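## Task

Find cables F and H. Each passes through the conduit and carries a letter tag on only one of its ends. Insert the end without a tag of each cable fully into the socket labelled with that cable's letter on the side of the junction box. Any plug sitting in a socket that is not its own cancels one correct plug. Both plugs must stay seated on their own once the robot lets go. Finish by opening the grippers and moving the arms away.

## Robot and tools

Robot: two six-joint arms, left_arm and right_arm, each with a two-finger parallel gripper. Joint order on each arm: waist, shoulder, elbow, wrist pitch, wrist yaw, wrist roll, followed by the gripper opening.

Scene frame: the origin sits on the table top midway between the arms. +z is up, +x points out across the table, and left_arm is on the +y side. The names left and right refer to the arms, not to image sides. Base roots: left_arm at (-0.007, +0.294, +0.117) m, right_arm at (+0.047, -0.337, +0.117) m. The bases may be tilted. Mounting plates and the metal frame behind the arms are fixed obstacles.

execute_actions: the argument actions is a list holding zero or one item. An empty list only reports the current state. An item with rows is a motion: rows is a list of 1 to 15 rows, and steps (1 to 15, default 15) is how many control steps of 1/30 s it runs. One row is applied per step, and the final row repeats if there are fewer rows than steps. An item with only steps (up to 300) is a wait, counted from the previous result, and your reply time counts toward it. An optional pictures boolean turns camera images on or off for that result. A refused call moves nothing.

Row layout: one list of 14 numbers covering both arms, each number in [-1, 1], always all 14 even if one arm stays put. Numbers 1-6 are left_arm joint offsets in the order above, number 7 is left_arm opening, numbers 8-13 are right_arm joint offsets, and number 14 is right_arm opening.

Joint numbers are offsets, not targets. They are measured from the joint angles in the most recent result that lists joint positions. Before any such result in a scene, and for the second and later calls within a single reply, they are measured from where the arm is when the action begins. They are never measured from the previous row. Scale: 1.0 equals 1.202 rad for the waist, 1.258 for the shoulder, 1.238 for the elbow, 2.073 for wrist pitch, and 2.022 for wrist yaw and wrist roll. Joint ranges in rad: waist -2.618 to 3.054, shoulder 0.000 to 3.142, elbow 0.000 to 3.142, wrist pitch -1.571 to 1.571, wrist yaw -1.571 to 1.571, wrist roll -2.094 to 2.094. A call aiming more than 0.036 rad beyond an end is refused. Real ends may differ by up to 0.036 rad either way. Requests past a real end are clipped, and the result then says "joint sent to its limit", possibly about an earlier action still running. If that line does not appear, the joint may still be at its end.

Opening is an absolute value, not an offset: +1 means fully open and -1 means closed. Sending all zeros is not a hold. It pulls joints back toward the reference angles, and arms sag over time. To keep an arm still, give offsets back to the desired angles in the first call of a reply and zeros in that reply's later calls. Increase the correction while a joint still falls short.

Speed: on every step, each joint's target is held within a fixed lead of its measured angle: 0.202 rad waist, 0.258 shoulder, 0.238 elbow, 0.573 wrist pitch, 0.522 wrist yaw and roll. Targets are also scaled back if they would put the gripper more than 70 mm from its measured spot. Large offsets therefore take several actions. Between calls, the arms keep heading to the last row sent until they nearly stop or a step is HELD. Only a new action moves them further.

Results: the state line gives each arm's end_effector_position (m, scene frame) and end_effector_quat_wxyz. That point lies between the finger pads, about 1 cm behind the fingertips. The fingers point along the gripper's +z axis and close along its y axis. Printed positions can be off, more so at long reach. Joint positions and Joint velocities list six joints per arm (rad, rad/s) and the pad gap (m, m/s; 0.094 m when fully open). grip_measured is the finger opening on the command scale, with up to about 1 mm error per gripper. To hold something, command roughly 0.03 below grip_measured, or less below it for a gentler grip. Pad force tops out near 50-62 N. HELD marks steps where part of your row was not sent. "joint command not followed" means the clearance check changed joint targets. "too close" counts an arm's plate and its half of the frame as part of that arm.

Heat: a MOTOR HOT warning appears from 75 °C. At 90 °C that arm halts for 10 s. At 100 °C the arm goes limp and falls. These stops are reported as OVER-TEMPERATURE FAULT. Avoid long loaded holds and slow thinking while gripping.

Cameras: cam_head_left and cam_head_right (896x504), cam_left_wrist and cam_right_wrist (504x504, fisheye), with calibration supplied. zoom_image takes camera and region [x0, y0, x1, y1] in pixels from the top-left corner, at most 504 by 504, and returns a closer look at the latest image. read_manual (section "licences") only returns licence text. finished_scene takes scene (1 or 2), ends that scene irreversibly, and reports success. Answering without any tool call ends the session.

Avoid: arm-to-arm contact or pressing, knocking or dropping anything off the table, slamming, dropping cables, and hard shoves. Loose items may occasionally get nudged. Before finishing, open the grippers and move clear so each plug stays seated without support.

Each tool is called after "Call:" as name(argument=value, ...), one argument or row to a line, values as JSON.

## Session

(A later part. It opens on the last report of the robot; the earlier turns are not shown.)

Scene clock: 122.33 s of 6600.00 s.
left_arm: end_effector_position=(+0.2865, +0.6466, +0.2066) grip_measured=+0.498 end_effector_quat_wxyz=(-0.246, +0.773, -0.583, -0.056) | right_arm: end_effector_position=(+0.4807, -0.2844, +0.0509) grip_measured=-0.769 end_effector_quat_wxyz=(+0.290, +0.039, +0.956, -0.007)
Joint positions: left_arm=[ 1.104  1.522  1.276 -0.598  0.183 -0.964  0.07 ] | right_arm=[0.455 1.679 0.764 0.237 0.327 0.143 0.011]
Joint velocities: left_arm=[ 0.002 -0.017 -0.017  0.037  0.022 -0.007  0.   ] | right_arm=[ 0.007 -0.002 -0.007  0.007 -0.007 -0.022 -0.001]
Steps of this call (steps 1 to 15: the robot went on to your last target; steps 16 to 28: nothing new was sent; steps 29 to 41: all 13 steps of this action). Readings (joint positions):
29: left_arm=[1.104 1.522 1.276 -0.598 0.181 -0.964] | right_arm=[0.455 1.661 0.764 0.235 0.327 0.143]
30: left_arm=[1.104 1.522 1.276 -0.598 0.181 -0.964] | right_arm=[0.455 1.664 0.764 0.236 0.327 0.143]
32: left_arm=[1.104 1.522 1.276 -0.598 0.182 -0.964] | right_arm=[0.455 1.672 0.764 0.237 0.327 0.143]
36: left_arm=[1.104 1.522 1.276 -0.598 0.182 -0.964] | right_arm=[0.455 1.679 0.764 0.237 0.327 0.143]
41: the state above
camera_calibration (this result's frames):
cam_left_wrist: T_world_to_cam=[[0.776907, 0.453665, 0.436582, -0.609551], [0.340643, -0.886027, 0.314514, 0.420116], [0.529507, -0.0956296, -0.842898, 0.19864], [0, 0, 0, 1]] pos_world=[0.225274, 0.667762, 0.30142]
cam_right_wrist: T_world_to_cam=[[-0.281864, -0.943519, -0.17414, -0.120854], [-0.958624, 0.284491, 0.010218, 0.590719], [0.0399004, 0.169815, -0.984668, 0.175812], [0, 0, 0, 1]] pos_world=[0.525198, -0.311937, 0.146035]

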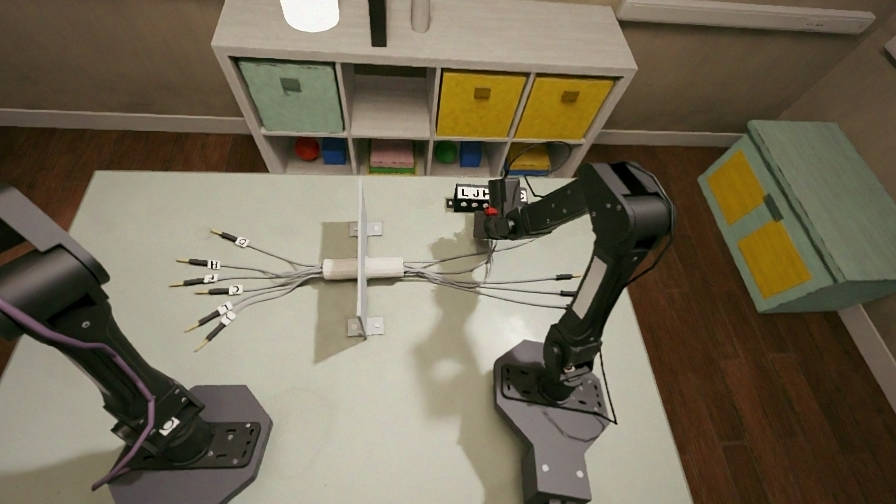

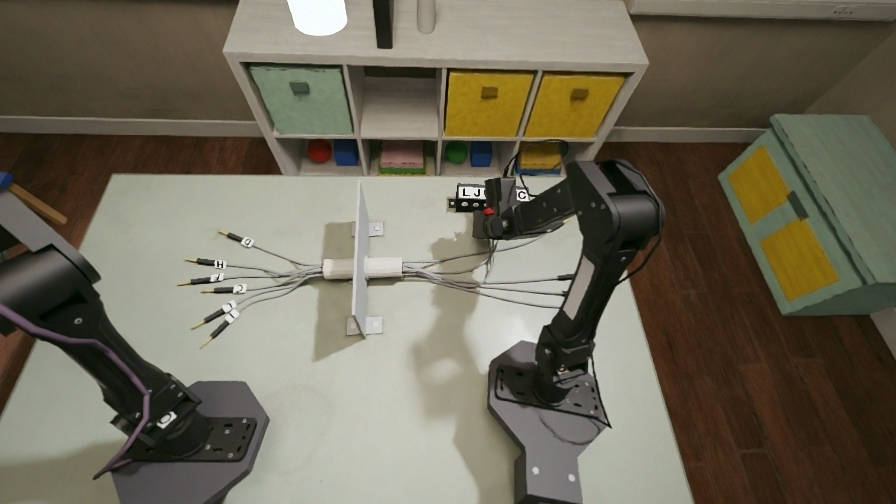

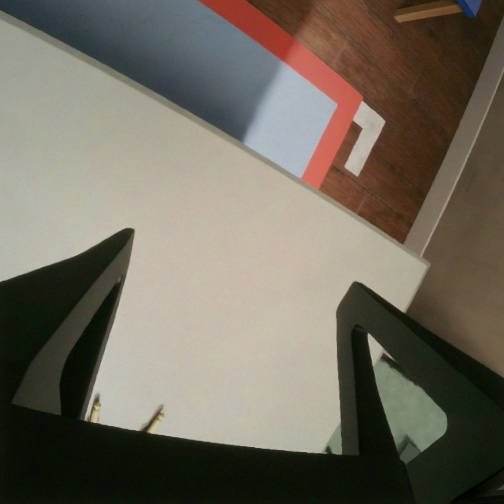

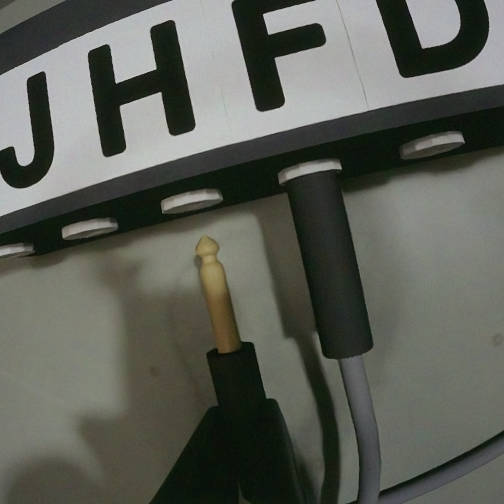

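Call:
execute_actions(
  actions=[
    {"rows":[[0,0,0,0,0,0,0.5,0,0,0.044,-0.012,0,0,-0.82]],"steps":13},
  ],
)

Call:
zoom_image(
  camera="cam_right_wrist",
  region=[110,160,310,360],
)

Scene clock: 123.73 s of 6600.00 s.
left_arm: end_effector_position=(+0.2868, +0.6464, +0.2066) grip_measured=+0.498 end_effector_quat_wxyz=(-0.245, +0.773, -0.583, -0.054) | right_arm: end_effector_position=(+0.4879, -0.2838, +0.0558) grip_measured=-0.769 end_effector_quat_wxyz=(+0.294, +0.040, +0.955, -0.007)
Joint positions: left_arm=[ 1.104  1.522  1.276 -0.598  0.185 -0.964  0.07 ] | right_arm=[0.455 1.679 0.79  0.221 0.327 0.143 0.011]
Joint velocities: left_arm=[ 0.012 -0.002 -0.007 -0.11  -0.066 -0.051 -0.001] | right_arm=[ 0.017  0.012 -0.022  0.022  0.11   0.037  0.   ]
Steps of this call (steps 1 to 15: the robot went on to your last target; steps 16 to 29: nothing new was sent; steps 30 to 42: all 13 steps of this action). Readings (joint positions):
30: left_arm=[1.104 1.522 1.276 -0.598 0.183 -0.964] | right_arm=[0.455 1.679 0.767 0.232 0.327 0.143]
31: left_arm=[1.104 1.522 1.276 -0.598 0.184 -0.964] | right_arm=[0.455 1.679 0.773 0.226 0.327 0.143]
33: left_arm=[1.104 1.522 1.276 -0.598 0.184 -0.964] | right_arm=[0.455 1.679 0.783 0.223 0.327 0.143]
37: left_arm=[1.104 1.522 1.276 -0.598 0.185 -0.964] | right_arm=[0.455 1.679 0.790 0.222 0.327 0.143]
42: the state above
camera_calibration (this result's frames):
cam_left_wrist: T_world_to_cam=[[0.776733, 0.45341, 0.437155, -0.609571], [0.33921, -0.885972, 0.316211, 0.41983], [0.530681, -0.0973241, -0.841965, 0.19897], [0, 0, 0, 1]] pos_world=[0.225474, 0.667708, 0.301248]
cam_right_wrist: T_world_to_cam=[[-0.282057, -0.942619, -0.178645, -0.11681], [-0.958135, 0.286308, 0.00206711, 0.598133], [0.0491991, 0.171749, -0.983911, 0.176216], [0, 0, 0, 1]] pos_world=[0.531476, -0.311622, 0.151277]

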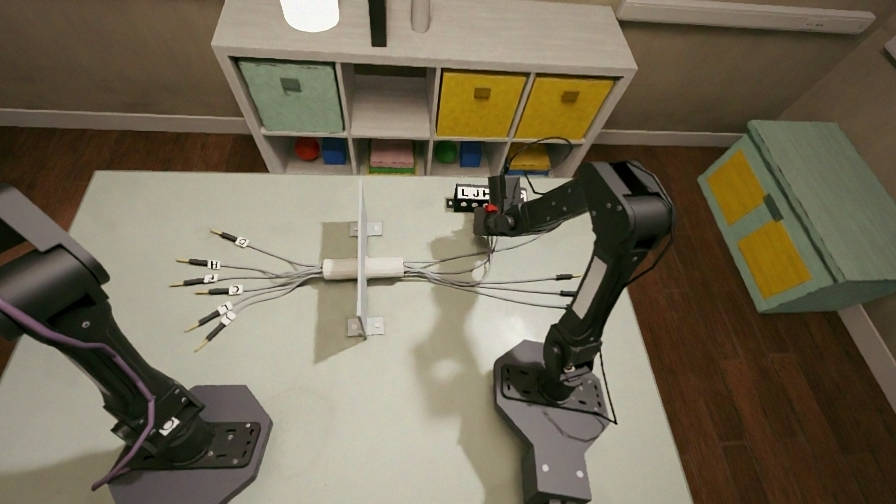

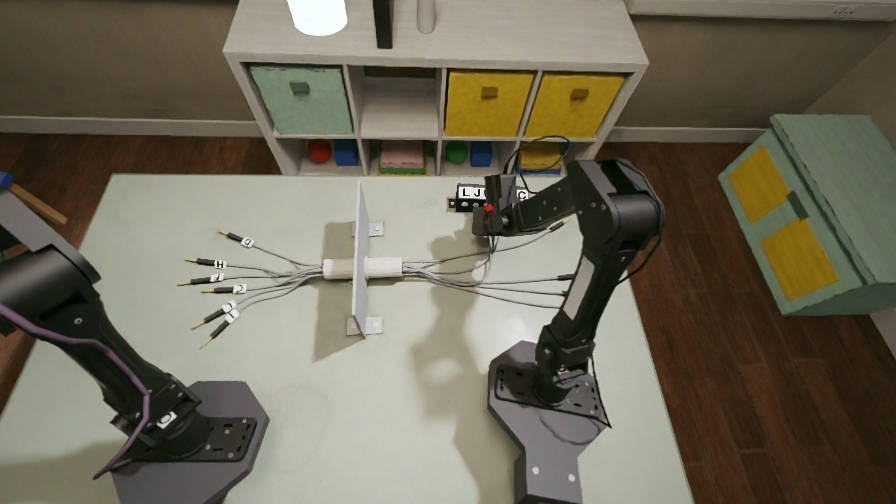

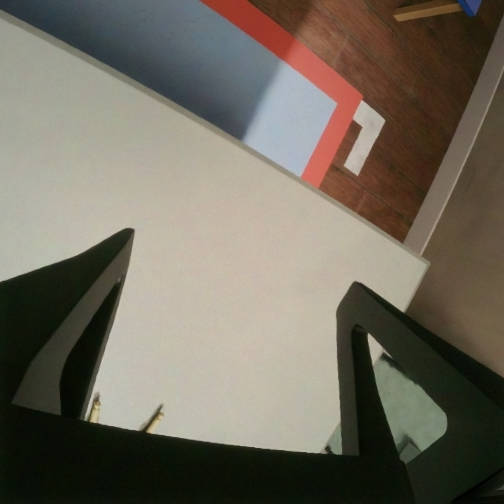

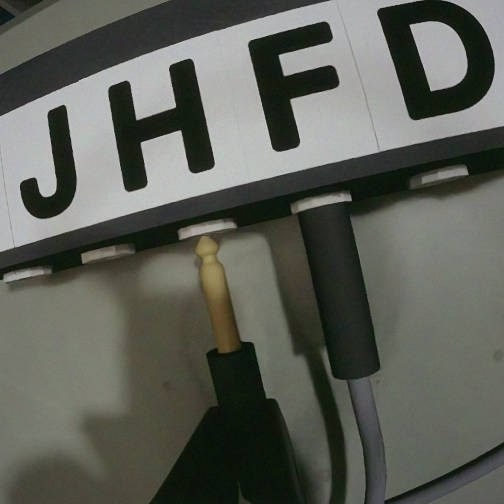

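Region (110, 160, 310, 360) of cam_right_wrist's 504x504 image, scaled by 2.520, with more detail than that image has.

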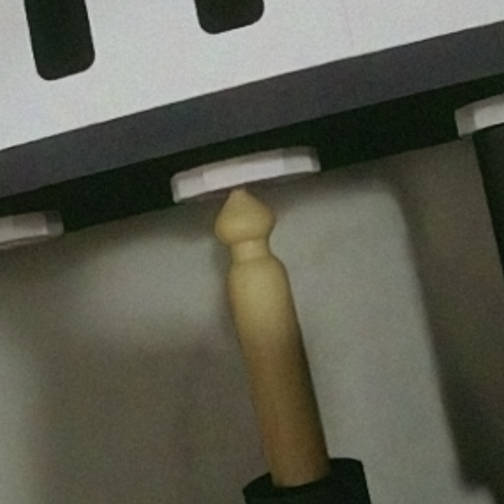

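Centred. Advance.

Call:
execute_actions(
  actions=[
    {"rows":[[0,0,0,0,0,0,0.5,-0.01,0.019,0.041,0,0,0,-0.82]],"steps":13},
  ],
)

Call:
zoom_image(
  camera="cam_right_wrist",
  region=[110,160,310,360],
)

Scene clock: 124.70 s of 6600.00 s.
left_arm: end_effector_position=(+0.2871, +0.6461, +0.2065) grip_measured=+0.498 end_effector_quat_wxyz=(-0.245, +0.773, -0.583, -0.053) | right_arm: end_effector_position=(+0.4920, -0.2845, +0.0539) grip_measured=-0.769 end_effector_quat_wxyz=(+0.293, +0.042, +0.955, -0.008)
Joint positions: left_arm=[ 1.104  1.522  1.276 -0.598  0.187 -0.964  0.07 ] | right_arm=[0.451 1.696 0.809 0.216 0.327 0.143 0.011]
Joint velocities: left_arm=[-0.012 -0.012 -0.007  0.11  -0.007  0.007 -0.   ] | right_arm=[ 0.002  0.007  0.002 -0.007  0.022 -0.022 -0.   ]
Steps of this call (steps 1 to 15: the robot went on to your last target; step 16: nothing new was sent; steps 17 to 29: all 13 steps of this action). Readings (joint positions):
17: left_arm=[1.104 1.522 1.276 -0.598 0.186 -0.964] | right_arm=[0.455 1.681 0.792 0.219 0.327 0.143]
18: left_arm=[1.104 1.522 1.276 -0.598 0.186 -0.964] | right_arm=[0.455 1.685 0.797 0.219 0.327 0.143]
20: left_arm=[1.104 1.522 1.276 -0.598 0.187 -0.964] | right_arm=[0.453 1.693 0.805 0.216 0.327 0.143]
24: left_arm=[1.104 1.522 1.276 -0.598 0.187 -0.964] | right_arm=[0.451 1.696 0.809 0.216 0.327 0.143]
29: the state above
camera_calibration (this result's frames):
cam_left_wrist: T_world_to_cam=[[0.776558, 0.453157, 0.437729, -0.609591], [0.337775, -0.885914, 0.317906, 0.419542], [0.531851, -0.0990187, -0.841029, 0.199298], [0, 0, 0, 1]] pos_world=[0.225675, 0.667653, 0.301076]
cam_right_wrist: T_world_to_cam=[[-0.286015, -0.94192, -0.176018, -0.114611], [-0.957044, 0.28992, 0.00368049, 0.602708], [0.0475642, 0.169509, -0.98438, 0.174487], [0, 0, 0, 1]] pos_world=[0.535738, -0.312268, 0.14937]

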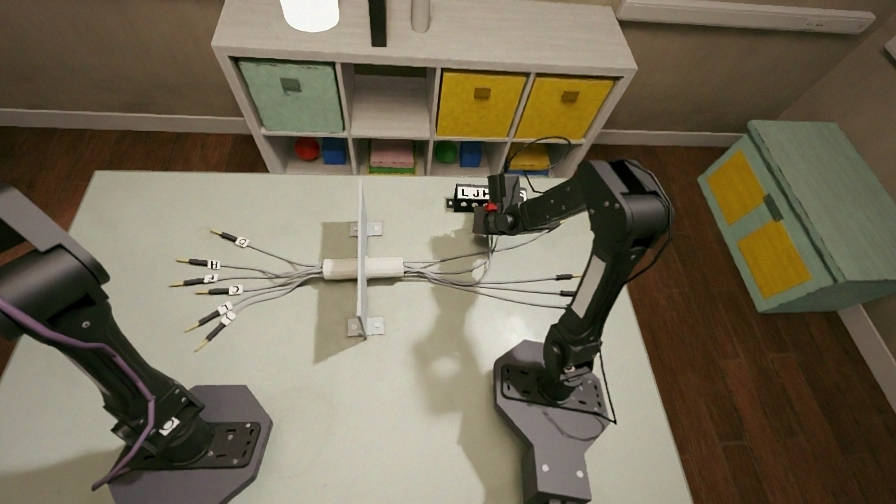

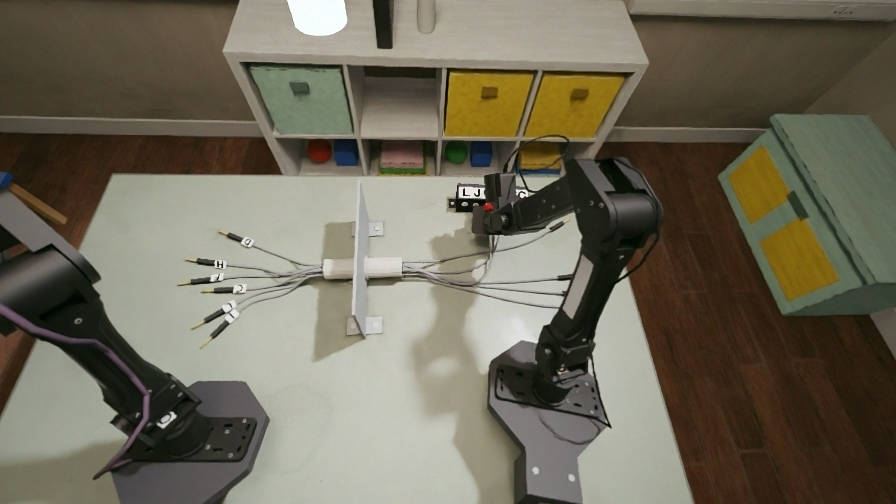

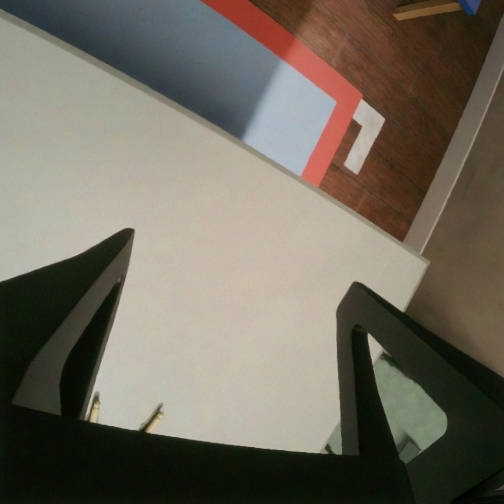

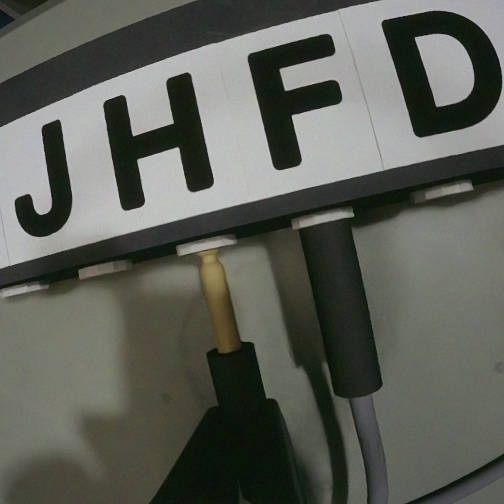

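Region (110, 160, 310, 360) of cam_right_wrist's 504x504 image, scaled by 2.520, with more detail than that image has.

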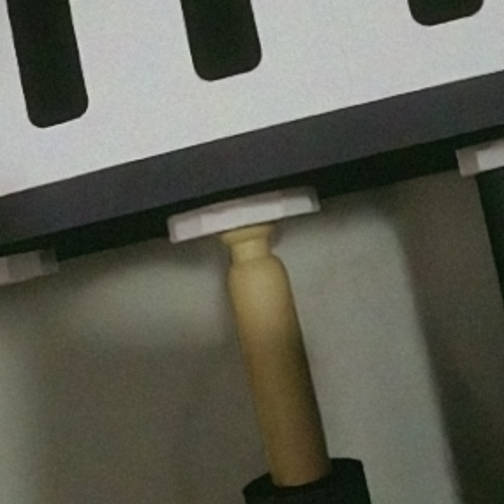

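Head in.

Call:
execute_actions(
  actions=[
    {"rows":[[0,0,0,0,0,0,0.5,-0.012,0.022,0.06,0,0,0,-0.82]],"steps":13},
  ],
)

Scene clock: 125.77 s of 6600.00 s.
left_arm: end_effector_position=(+0.2875, +0.6459, +0.2065) grip_measured=+0.498 end_effector_quat_wxyz=(-0.245, +0.772, -0.583, -0.052) | right_arm: end_effector_position=(+0.5028, -0.2850, +0.0542) grip_measured=-0.769 end_effector_quat_wxyz=(+0.297, +0.045, +0.954, -0.009)
Joint positions: left_arm=[ 1.104  1.522  1.276 -0.598  0.19  -0.964  0.07 ] | right_arm=[0.444 1.72  0.849 0.209 0.326 0.143 0.011]
Joint velocities: left_arm=[-0.002 -0.012  0.002 -0.007  0.007  0.037 -0.   ] | right_arm=[-0.002 -0.007  0.002 -0.037 -0.022 -0.037 -0.001]
Steps of this call (steps 1 to 15: the robot went on to your last target; steps 16 to 19: nothing new was sent; steps 20 to 32: all 13 steps of this action). Readings (joint positions):
20: left_arm=[1.104 1.522 1.276 -0.598 0.188 -0.964] | right_arm=[0.450 1.698 0.814 0.212 0.327 0.143]
21: left_arm=[1.104 1.522 1.276 -0.598 0.188 -0.964] | right_arm=[0.449 1.705 0.825 0.209 0.327 0.143]
23: left_arm=[1.104 1.522 1.276 -0.598 0.189 -0.964] | right_arm=[0.445 1.716 0.845 0.209 0.326 0.143]
27: left_arm=[1.104 1.522 1.276 -0.598 0.190 -0.964] | right_arm=[0.444 1.720 0.849 0.209 0.326 0.143]
32: the state above
camera_calibration (this result's frames):
cam_left_wrist: T_world_to_cam=[[0.776352, 0.452863, 0.438397, -0.609615], [0.336097, -0.885841, 0.319881, 0.419206], [0.533213, -0.100996, -0.839931, 0.199681], [0, 0, 0, 1]] pos_world=[0.225909, 0.667589, 0.300876]
cam_right_wrist: T_world_to_cam=[[-0.291227, -0.939774, -0.178921, -0.108558], [-0.955027, 0.296504, -0.002887, 0.614325], [0.0557637, 0.170033, -0.983859, 0.170321], [0, 0, 0, 1]] pos_world=[0.545584, -0.31313, 0.149922]

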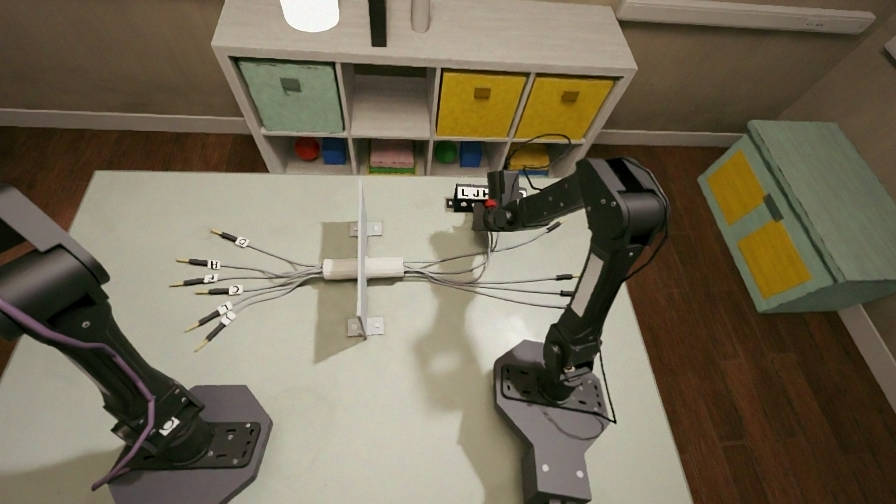

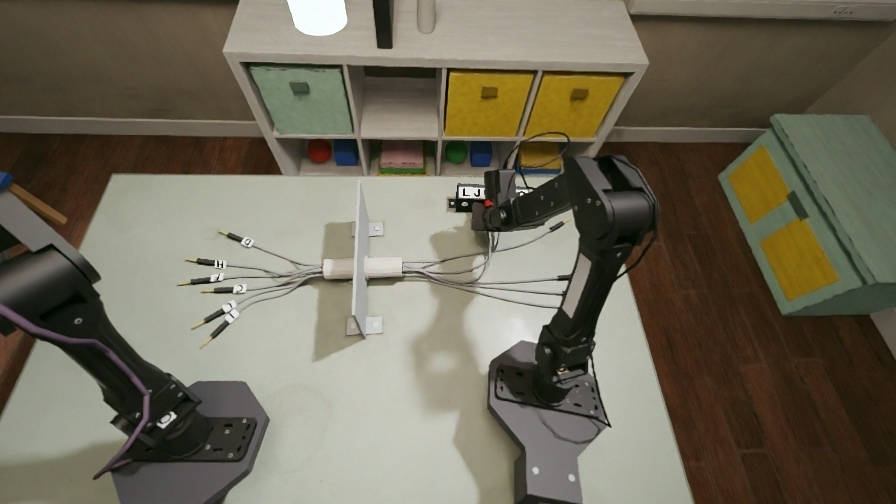

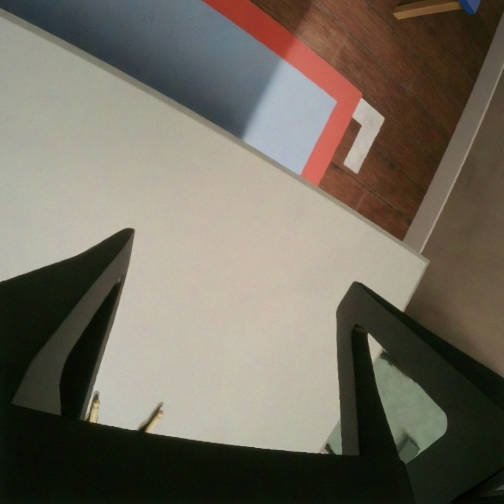

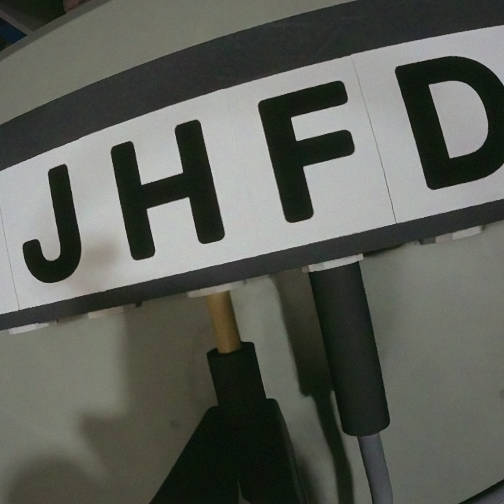

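Call:
execute_actions(
  actions=[
    {"rows":[[0,0,0,0,0,0,0.5,-0.012,0.026,0.062,0,0.006,0.008,-0.82]],"steps":13},
  ],
  pictures=false,
)

Call:
execute_actions(
  actions=[
    {"rows":[[0,0,0,0,0,0,0.5,-0.01,0.028,0.065,0.01,0,0,-0.82]],"steps":14},
  ],
)

Scene clock: 127.07 s of 6600.00 s.
left_arm: end_effector_position=(+0.2878, +0.6456, +0.2064) grip_measured=+0.498 end_effector_quat_wxyz=(-0.245, +0.772, -0.584, -0.051) | right_arm: end_effector_position=(+0.5034, -0.2855, +0.0534) grip_measured=-0.769 end_effector_quat_wxyz=(+0.284, +0.045, +0.958, -0.012)
Joint positions: left_arm=[ 1.104  1.522  1.276 -0.598  0.192 -0.964  0.07 ] | right_arm=[0.444 1.726 0.879 0.157 0.329 0.148 0.011]
Joint velocities: left_arm=[-0.007 -0.002 -0.002 -0.007  0.066  0.022  0.001] | right_arm=[ 0.007  0.007 -0.012  0.022 -0.051  0.007  0.001]
Steps of this call (steps 1 to 15: the robot went on to your last target; steps 16 to 26: nothing new was sent; steps 27 to 39: all 13 steps of this action). Readings (joint positions):
27: left_arm=[1.104 1.522 1.276 -0.598 0.190 -0.964] | right_arm=[0.444 1.723 0.855 0.204 0.326 0.144]
28: left_arm=[1.104 1.522 1.276 -0.598 0.191 -0.964] | right_arm=[0.444 1.726 0.863 0.189 0.329 0.145]
30: left_arm=[1.104 1.522 1.276 -0.598 0.191 -0.964] | right_arm=[0.444 1.726 0.873 0.170 0.329 0.146]
34: left_arm=[1.104 1.522 1.276 -0.598 0.192 -0.964] | right_arm=[0.444 1.726 0.878 0.159 0.329 0.147]
39: the state above

Scene clock: 127.53 s of 6600.00 s.
left_arm: end_effector_position=(+0.2881, +0.6454, +0.2064) grip_measured=+0.498 end_effector_quat_wxyz=(-0.245, +0.772, -0.584, -0.050) | right_arm: end_effector_position=(+0.5131, -0.2858, +0.0547) grip_measured=-0.769 end_effector_quat_wxyz=(+0.284, +0.046, +0.958, -0.015)
Joint positions: left_arm=[ 1.104  1.522  1.276 -0.598  0.195 -0.964  0.07 ] | right_arm=[0.44  1.747 0.925 0.13  0.332 0.148 0.011]
Joint velocities: left_arm=[ 0.022  0.012  0.002 -0.007  0.037 -0.022  0.   ] | right_arm=[ 0.007  0.022  0.002 -0.037  0.066 -0.022 -0.002]
Steps of this call (steps 1 to 14: all 14 steps of this action). Readings (joint positions):
1: left_arm=[1.104 1.522 1.276 -0.598 0.192 -0.964] | right_arm=[0.444 1.727 0.884 0.150 0.329 0.148]
2: left_arm=[1.104 1.522 1.276 -0.598 0.193 -0.964] | right_arm=[0.444 1.728 0.892 0.135 0.329 0.148]
4: left_arm=[1.104 1.522 1.276 -0.598 0.194 -0.964] | right_arm=[0.444 1.728 0.902 0.116 0.329 0.148]
8: left_arm=[1.104 1.522 1.276 -0.598 0.194 -0.964] | right_arm=[0.443 1.736 0.917 0.121 0.331 0.148]
14: the state above
camera_calibration (this result's frames):
cam_left_wrist: T_world_to_cam=[[0.775996, 0.452362, 0.439544, -0.609657], [0.333214, -0.885705, 0.323258, 0.418628], [0.535536, -0.104385, -0.838036, 0.200335], [0, 0, 0, 1]] pos_world=[0.226312, 0.667478, 0.300534]
cam_right_wrist: T_world_to_cam=[[-0.301162, -0.939792, -0.161529, -0.102144], [-0.953117, 0.301903, 0.0205339, 0.623714], [0.0294687, 0.160141, -0.986654, 0.181254], [0, 0, 0, 1]] pos_world=[0.558369, -0.313322, 0.149529]

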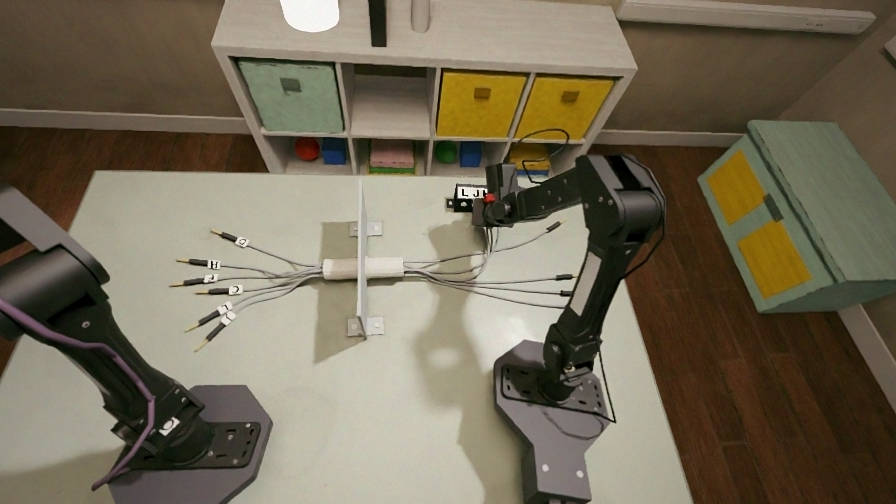

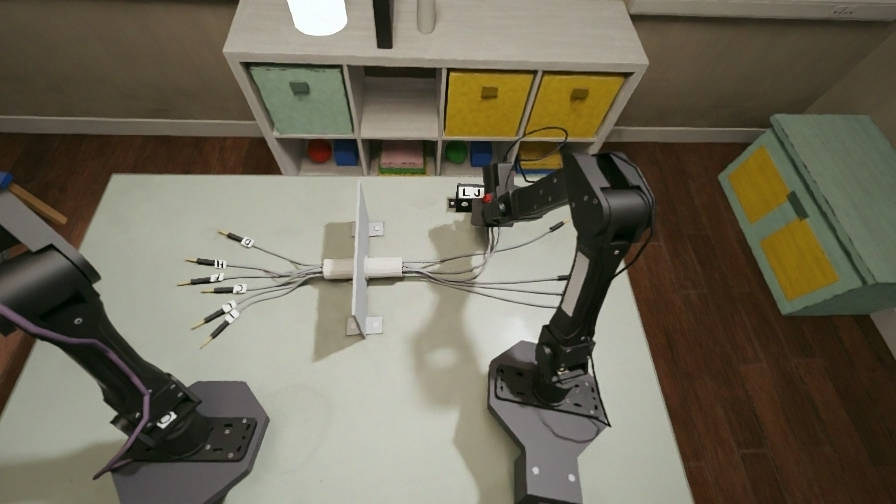

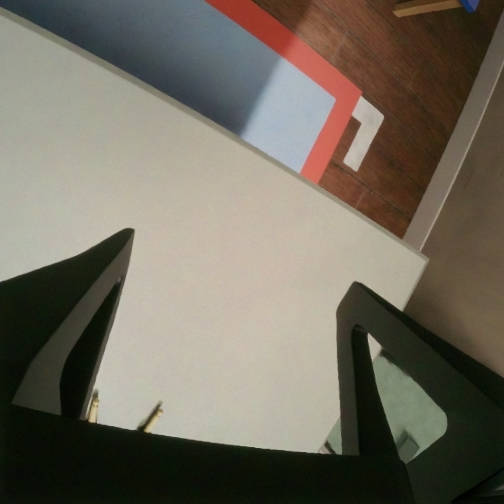

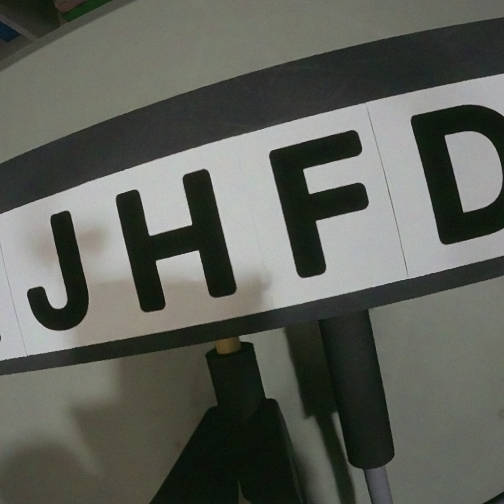

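Call:
execute_actions(
  actions=[
    {"rows":[[0,0,0,0,0,0,0.5,-0.008,0.032,0.065,0.025,0,0,-0.82]],"steps":14},
  ],
)

Scene clock: 128.33 s of 6600.00 s.
left_arm: end_effector_position=(+0.2884, +0.6451, +0.2063) grip_measured=+0.498 end_effector_quat_wxyz=(-0.245, +0.772, -0.584, -0.049) | right_arm: end_effector_position=(+0.5173, -0.2864, +0.0548) grip_measured=-0.769 end_effector_quat_wxyz=(+0.279, +0.046, +0.959, -0.019)
Joint positions: left_arm=[ 1.104  1.522  1.276 -0.598  0.197 -0.964  0.07 ] | right_arm=[0.44  1.759 0.956 0.101 0.339 0.148 0.011]
Joint velocities: left_arm=[-0.002  0.007  0.002 -0.051  0.051  0.037 -0.   ] | right_arm=[-0.022 -0.017  0.012  0.037 -0.022 -0.007 -0.   ]
Steps of this call (steps 1 to 10: the robot went on to your last target; steps 11 to 24: all 14 steps of this action). Readings (joint positions):
11: left_arm=[1.104 1.522 1.276 -0.598 0.195 -0.964] | right_arm=[0.440 1.749 0.930 0.126 0.333 0.148]
12: left_arm=[1.104 1.522 1.276 -0.598 0.195 -0.964] | right_arm=[0.440 1.750 0.937 0.113 0.335 0.148]
14: left_arm=[1.104 1.522 1.276 -0.598 0.196 -0.964] | right_arm=[0.440 1.752 0.947 0.102 0.335 0.148]
18: left_arm=[1.104 1.522 1.276 -0.598 0.197 -0.964] | right_arm=[0.440 1.759 0.956 0.101 0.339 0.148]
24: the state above
camera_calibration (this result's frames):
cam_left_wrist: T_world_to_cam=[[0.775816, 0.452112, 0.440118, -0.609678], [0.331768, -0.885631, 0.324944, 0.418338], [0.536693, -0.106079, -0.837083, 0.200661], [0, 0, 0, 1]] pos_world=[0.226513, 0.667422, 0.300364]
cam_right_wrist: T_world_to_cam=[[-0.304498, -0.940502, -0.150787, -0.100414], [-0.952309, 0.303867, 0.0277817, 0.627637], [0.0196903, 0.152055, -0.988176, 0.184119], [0, 0, 0, 1]] pos_world=[0.563504, -0.313154, 0.149364]

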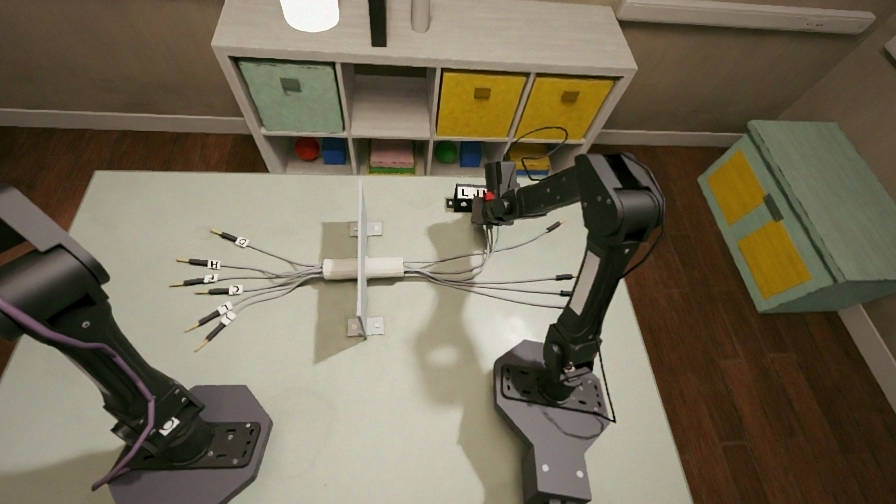

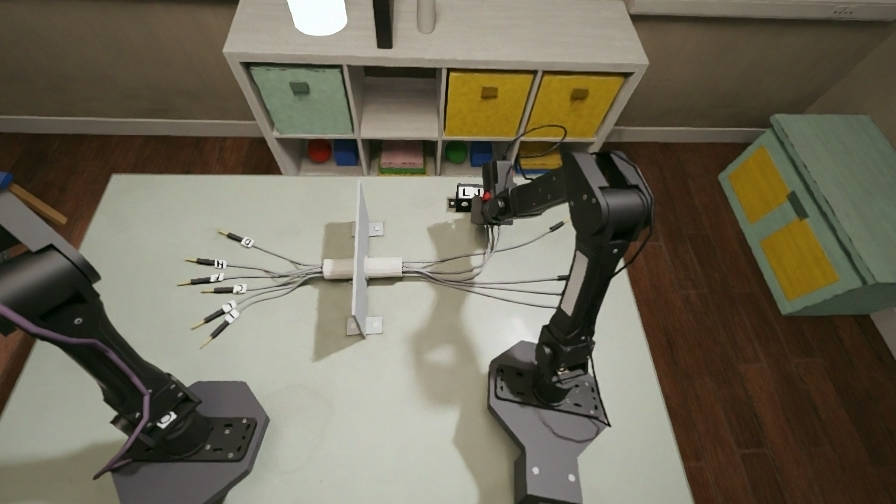

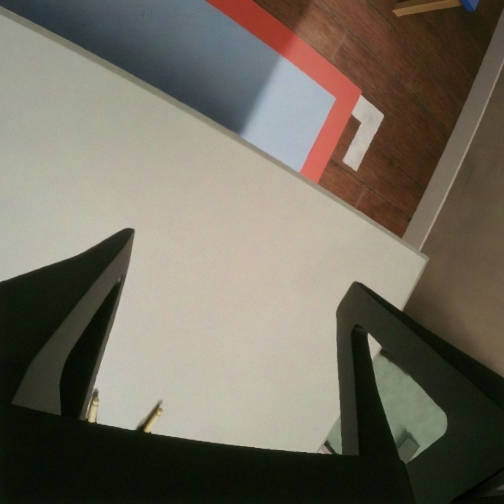

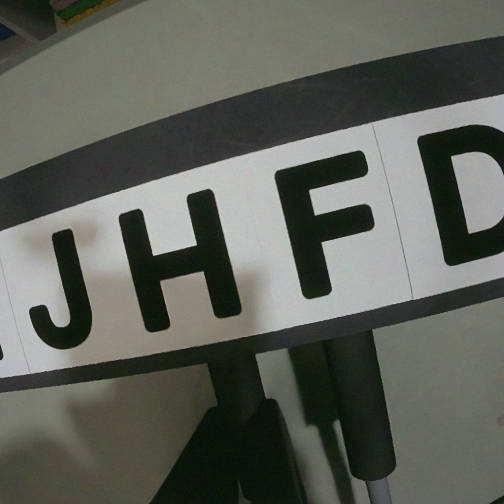

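One more push to confirm bottom, then release and lift.

Call:
execute_actions(
  actions=[
    {"rows":[[0,0,0,0,0,0,0.5,0,0.03,0.06,0.03,0,0,-0.82]],"steps":12},
  ],
  pictures=false,
)

Call:
execute_actions(
  actions=[
    {"rows":[[0,0,0,0,0,0,0.5,0,0,0,0,0,0,-0.55]],"steps":8},
  ],
  pictures=false,
)

Call:
execute_actions(
  actions=[
    {"rows":[[0,0,0,0,0,0,0.5,0,-0.05,-0.03,0.03,0,0,-0.55],[0,0,0,0,0,0,0.5,0,-0.1,-0.07,0.06,0,0,-0.55],[0,0,0,0,0,0,0.5,0,-0.15,-0.12,0.09,0,0,-0.55],[0,0,0,0,0,0,0.5,0,-0.2,-0.17,0.1,0,0,-0.55]],"steps":15},
  ],
)

Scene clock: 129.47 s of 6600.00 s.
left_arm: end_effector_position=(+0.2888, +0.6449, +0.2063) grip_measured=+0.498 end_effector_quat_wxyz=(-0.245, +0.772, -0.585, -0.048) | right_arm: end_effector_position=(+0.5192, -0.2867, +0.0554) grip_measured=-0.769 end_effector_quat_wxyz=(+0.274, +0.045, +0.961, -0.022)
Joint positions: left_arm=[ 1.104  1.522  1.276 -0.598  0.199 -0.964  0.07 ] | right_arm=[0.44  1.765 0.977 0.073 0.342 0.148 0.011]
Joint velocities: left_arm=[-0.012 -0.022 -0.002  0.022 -0.007  0.022 -0.001] | right_arm=[ 0.002 -0.012 -0.027 -0.051  0.125  0.051 -0.   ]
Steps of this call (steps 1 to 15: the robot went on to your last target; steps 16 to 22: nothing new was sent; steps 23 to 34: all 12 steps of this action). Readings (joint positions):
23: left_arm=[1.104 1.522 1.276 -0.598 0.197 -0.964] | right_arm=[0.440 1.759 0.959 0.097 0.339 0.148]
24: left_arm=[1.104 1.522 1.276 -0.598 0.198 -0.964] | right_arm=[0.440 1.761 0.965 0.091 0.339 0.148]
26: left_arm=[1.104 1.522 1.276 -0.598 0.198 -0.964] | right_arm=[0.440 1.765 0.974 0.079 0.342 0.148]
30: left_arm=[1.104 1.522 1.276 -0.598 0.199 -0.964] | right_arm=[0.440 1.765 0.977 0.074 0.342 0.148]
34: the state above

Scene clock: 129.73 s of 6600.00 s.
left_arm: end_effector_position=(+0.2890, +0.6447, +0.2063) grip_measured=+0.498 end_effector_quat_wxyz=(-0.245, +0.772, -0.585, -0.047) | right_arm: end_effector_position=(+0.5187, -0.2866, +0.0551) grip_measured=-0.553 end_effector_quat_wxyz=(+0.273, +0.045, +0.961, -0.022)
Joint positions: left_arm=[ 1.104  1.522  1.276 -0.598  0.201 -0.964  0.07 ] | right_arm=[0.44  1.765 0.977 0.071 0.342 0.148 0.021]
Joint velocities: left_arm=[ 0.007 -0.007 -0.007 -0.007  0.037 -0.007  0.001] | right_arm=[-0.017  0.002 -0.002  0.022 -0.007 -0.022  0.   ]
Steps of this call (steps 1 to 8: all 8 steps of this action). Readings (joint positions):
1: left_arm=[1.104 1.522 1.276 -0.598 0.199 -0.964] | right_arm=[0.440 1.765 0.977 0.070 0.342 0.148]
2: left_arm=[1.104 1.522 1.276 -0.598 0.200 -0.964] | right_arm=[0.440 1.765 0.977 0.071 0.342 0.148]
4: left_arm=[1.104 1.522 1.276 -0.598 0.200 -0.964] | right_arm=[0.440 1.765 0.977 0.071 0.342 0.148]
8: the state above

Scene clock: 130.23 s of 6600.00 s.
left_arm: end_effector_position=(+0.2893, +0.6444, +0.2062) grip_measured=+0.498 end_effector_quat_wxyz=(-0.245, +0.772, -0.585, -0.046) | right_arm: end_effector_position=(+0.5126, -0.3001, +0.1166) grip_measured=-0.553 end_effector_quat_wxyz=(+0.372, +0.073, +0.925, -0.000)
Joint positions: left_arm=[ 1.104  1.522  1.276 -0.598  0.203 -0.964  0.07 ] | right_arm=[0.44  1.527 0.78  0.255 0.34  0.148 0.021]
Joint velocities: left_arm=[ 0.012  0.002 -0.002 -0.051 -0.037 -0.007 -0.001] | right_arm=[ 0.012  0.012  0.002  0.051 -0.051 -0.081 -0.001]
Steps of this call (steps 1 to 15: all 15 steps of this action). Readings (joint positions):
1: left_arm=[1.104 1.522 1.276 -0.598 0.202 -0.964] | right_arm=[0.440 1.762 0.974 0.077 0.342 0.148]
2: left_arm=[1.104 1.522 1.276 -0.598 0.202 -0.964] | right_arm=[0.440 1.750 0.958 0.096 0.340 0.148]
4: left_arm=[1.104 1.522 1.276 -0.598 0.202 -0.964] | right_arm=[0.440 1.675 0.877 0.152 0.339 0.148]
8: left_arm=[1.104 1.522 1.276 -0.598 0.203 -0.964] | right_arm=[0.440 1.533 0.780 0.205 0.340 0.148]
15: the state above
camera_calibration (this result's frames):
cam_left_wrist: T_world_to_cam=[[0.7753, 0.451412, 0.441743, -0.60974], [0.327659, -0.8854, 0.329706, 0.417512], [0.539953, -0.11088, -0.83436, 0.201582], [0, 0, 0, 1]] pos_world=[0.227085, 0.66726, 0.299884]
cam_right_wrist: T_world_to_cam=[[-0.302671, -0.919392, -0.251214, -0.088305], [-0.926475, 0.345673, -0.148844, 0.645566], [0.223684, 0.187693, -0.956419, 0.149712], [0, 0, 0, 1]] pos_world=[0.537885, -0.332441, 0.217093]

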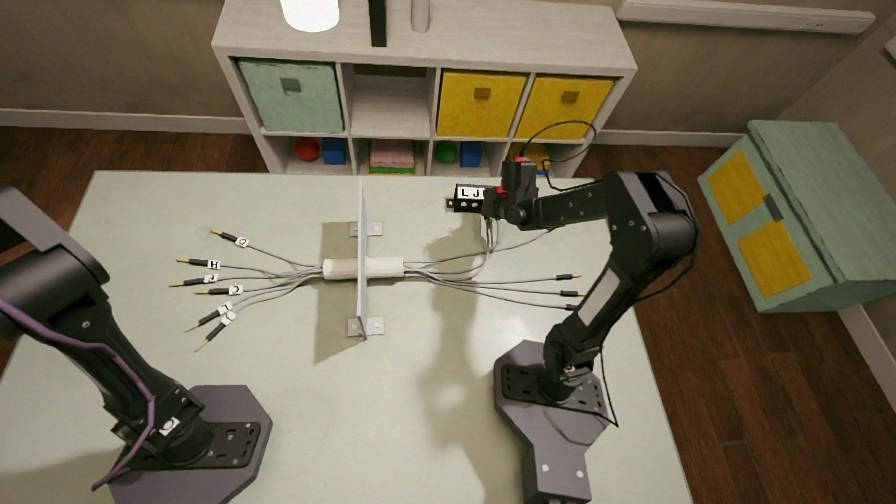

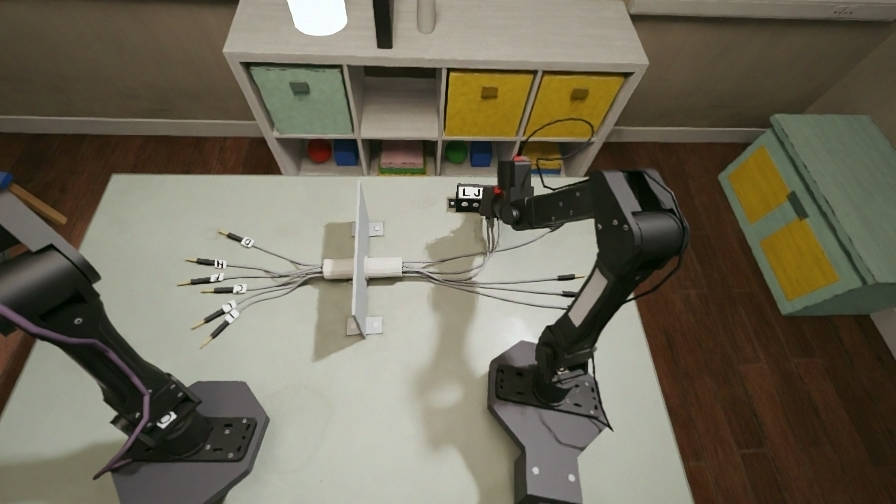

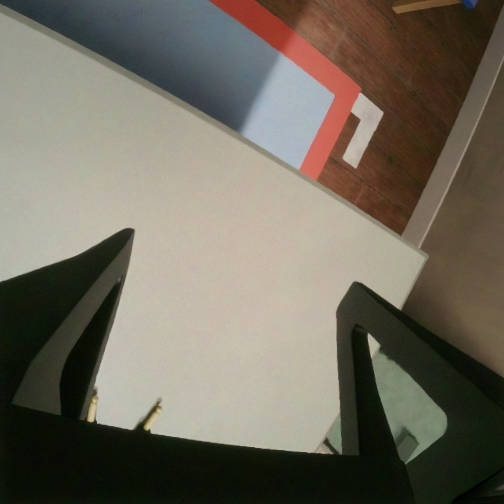

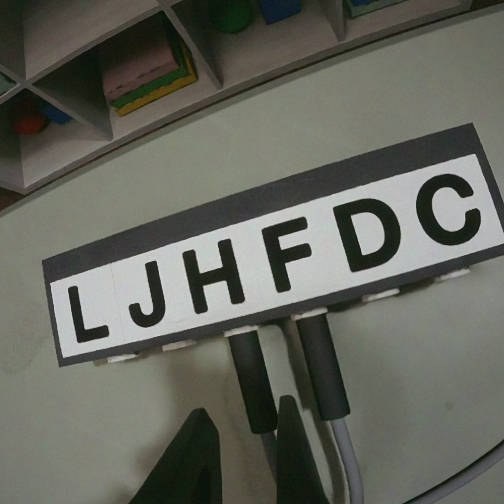

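Both seated. Move clear.

Call:
execute_actions(
  actions=[
    {"rows":[[0,0,0,0,0,0,0.5,-0.05,-0.08,0,0,0,0,0],[0,0,0,0,0,0,0.5,-0.15,-0.16,0,0,0,0,0.3],[0,0,0,0,0,0,0.5,-0.25,-0.25,0,0,0,0,0.5]],"steps":15},
  ],
  pictures=false,
)

Call:
finished_scene(
  scene=1,
)

Scene clock: 131.33 s of 6600.00 s.
left_arm: end_effector_position=(+0.2896, +0.6442, +0.2062) grip_measured=+0.498 end_effector_quat_wxyz=(-0.245, +0.772, -0.585, -0.045) | right_arm: end_effector_position=(+0.5185, -0.4493, +0.2321) grip_measured=+0.497 end_effector_quat_wxyz=(+0.494, +0.210, +0.839, -0.090)
Joint positions: left_arm=[ 1.104  1.522  1.276 -0.598  0.205 -0.964  0.07 ] | right_arm=[0.134 1.217 0.78  0.262 0.344 0.148 0.07 ]
Joint velocities: left_arm=[-0.007 -0.002  0.002 -0.051  0.037 -0.037 -0.001] | right_arm=[-0.007 -0.012 -0.017  0.051 -0.066 -0.007  0.   ]
Steps of this call (steps 1 to 15: the robot went on to your last target; steps 16 to 18: nothing new was sent; steps 19 to 33: all 15 steps of this action). Readings (joint positions):
19: left_arm=[1.104 1.522 1.276 -0.598 0.203 -0.964] | right_arm=[0.435 1.521 0.780 0.259 0.336 0.148]
20: left_arm=[1.104 1.522 1.276 -0.598 0.204 -0.964] | right_arm=[0.418 1.504 0.780 0.248 0.328 0.148]
22: left_arm=[1.104 1.522 1.276 -0.598 0.205 -0.964] | right_arm=[0.351 1.444 0.780 0.236 0.322 0.148]
26: left_arm=[1.104 1.522 1.276 -0.598 0.205 -0.964] | right_arm=[0.185 1.290 0.780 0.240 0.329 0.148]
33: the state above

The scene is finished: the task was done.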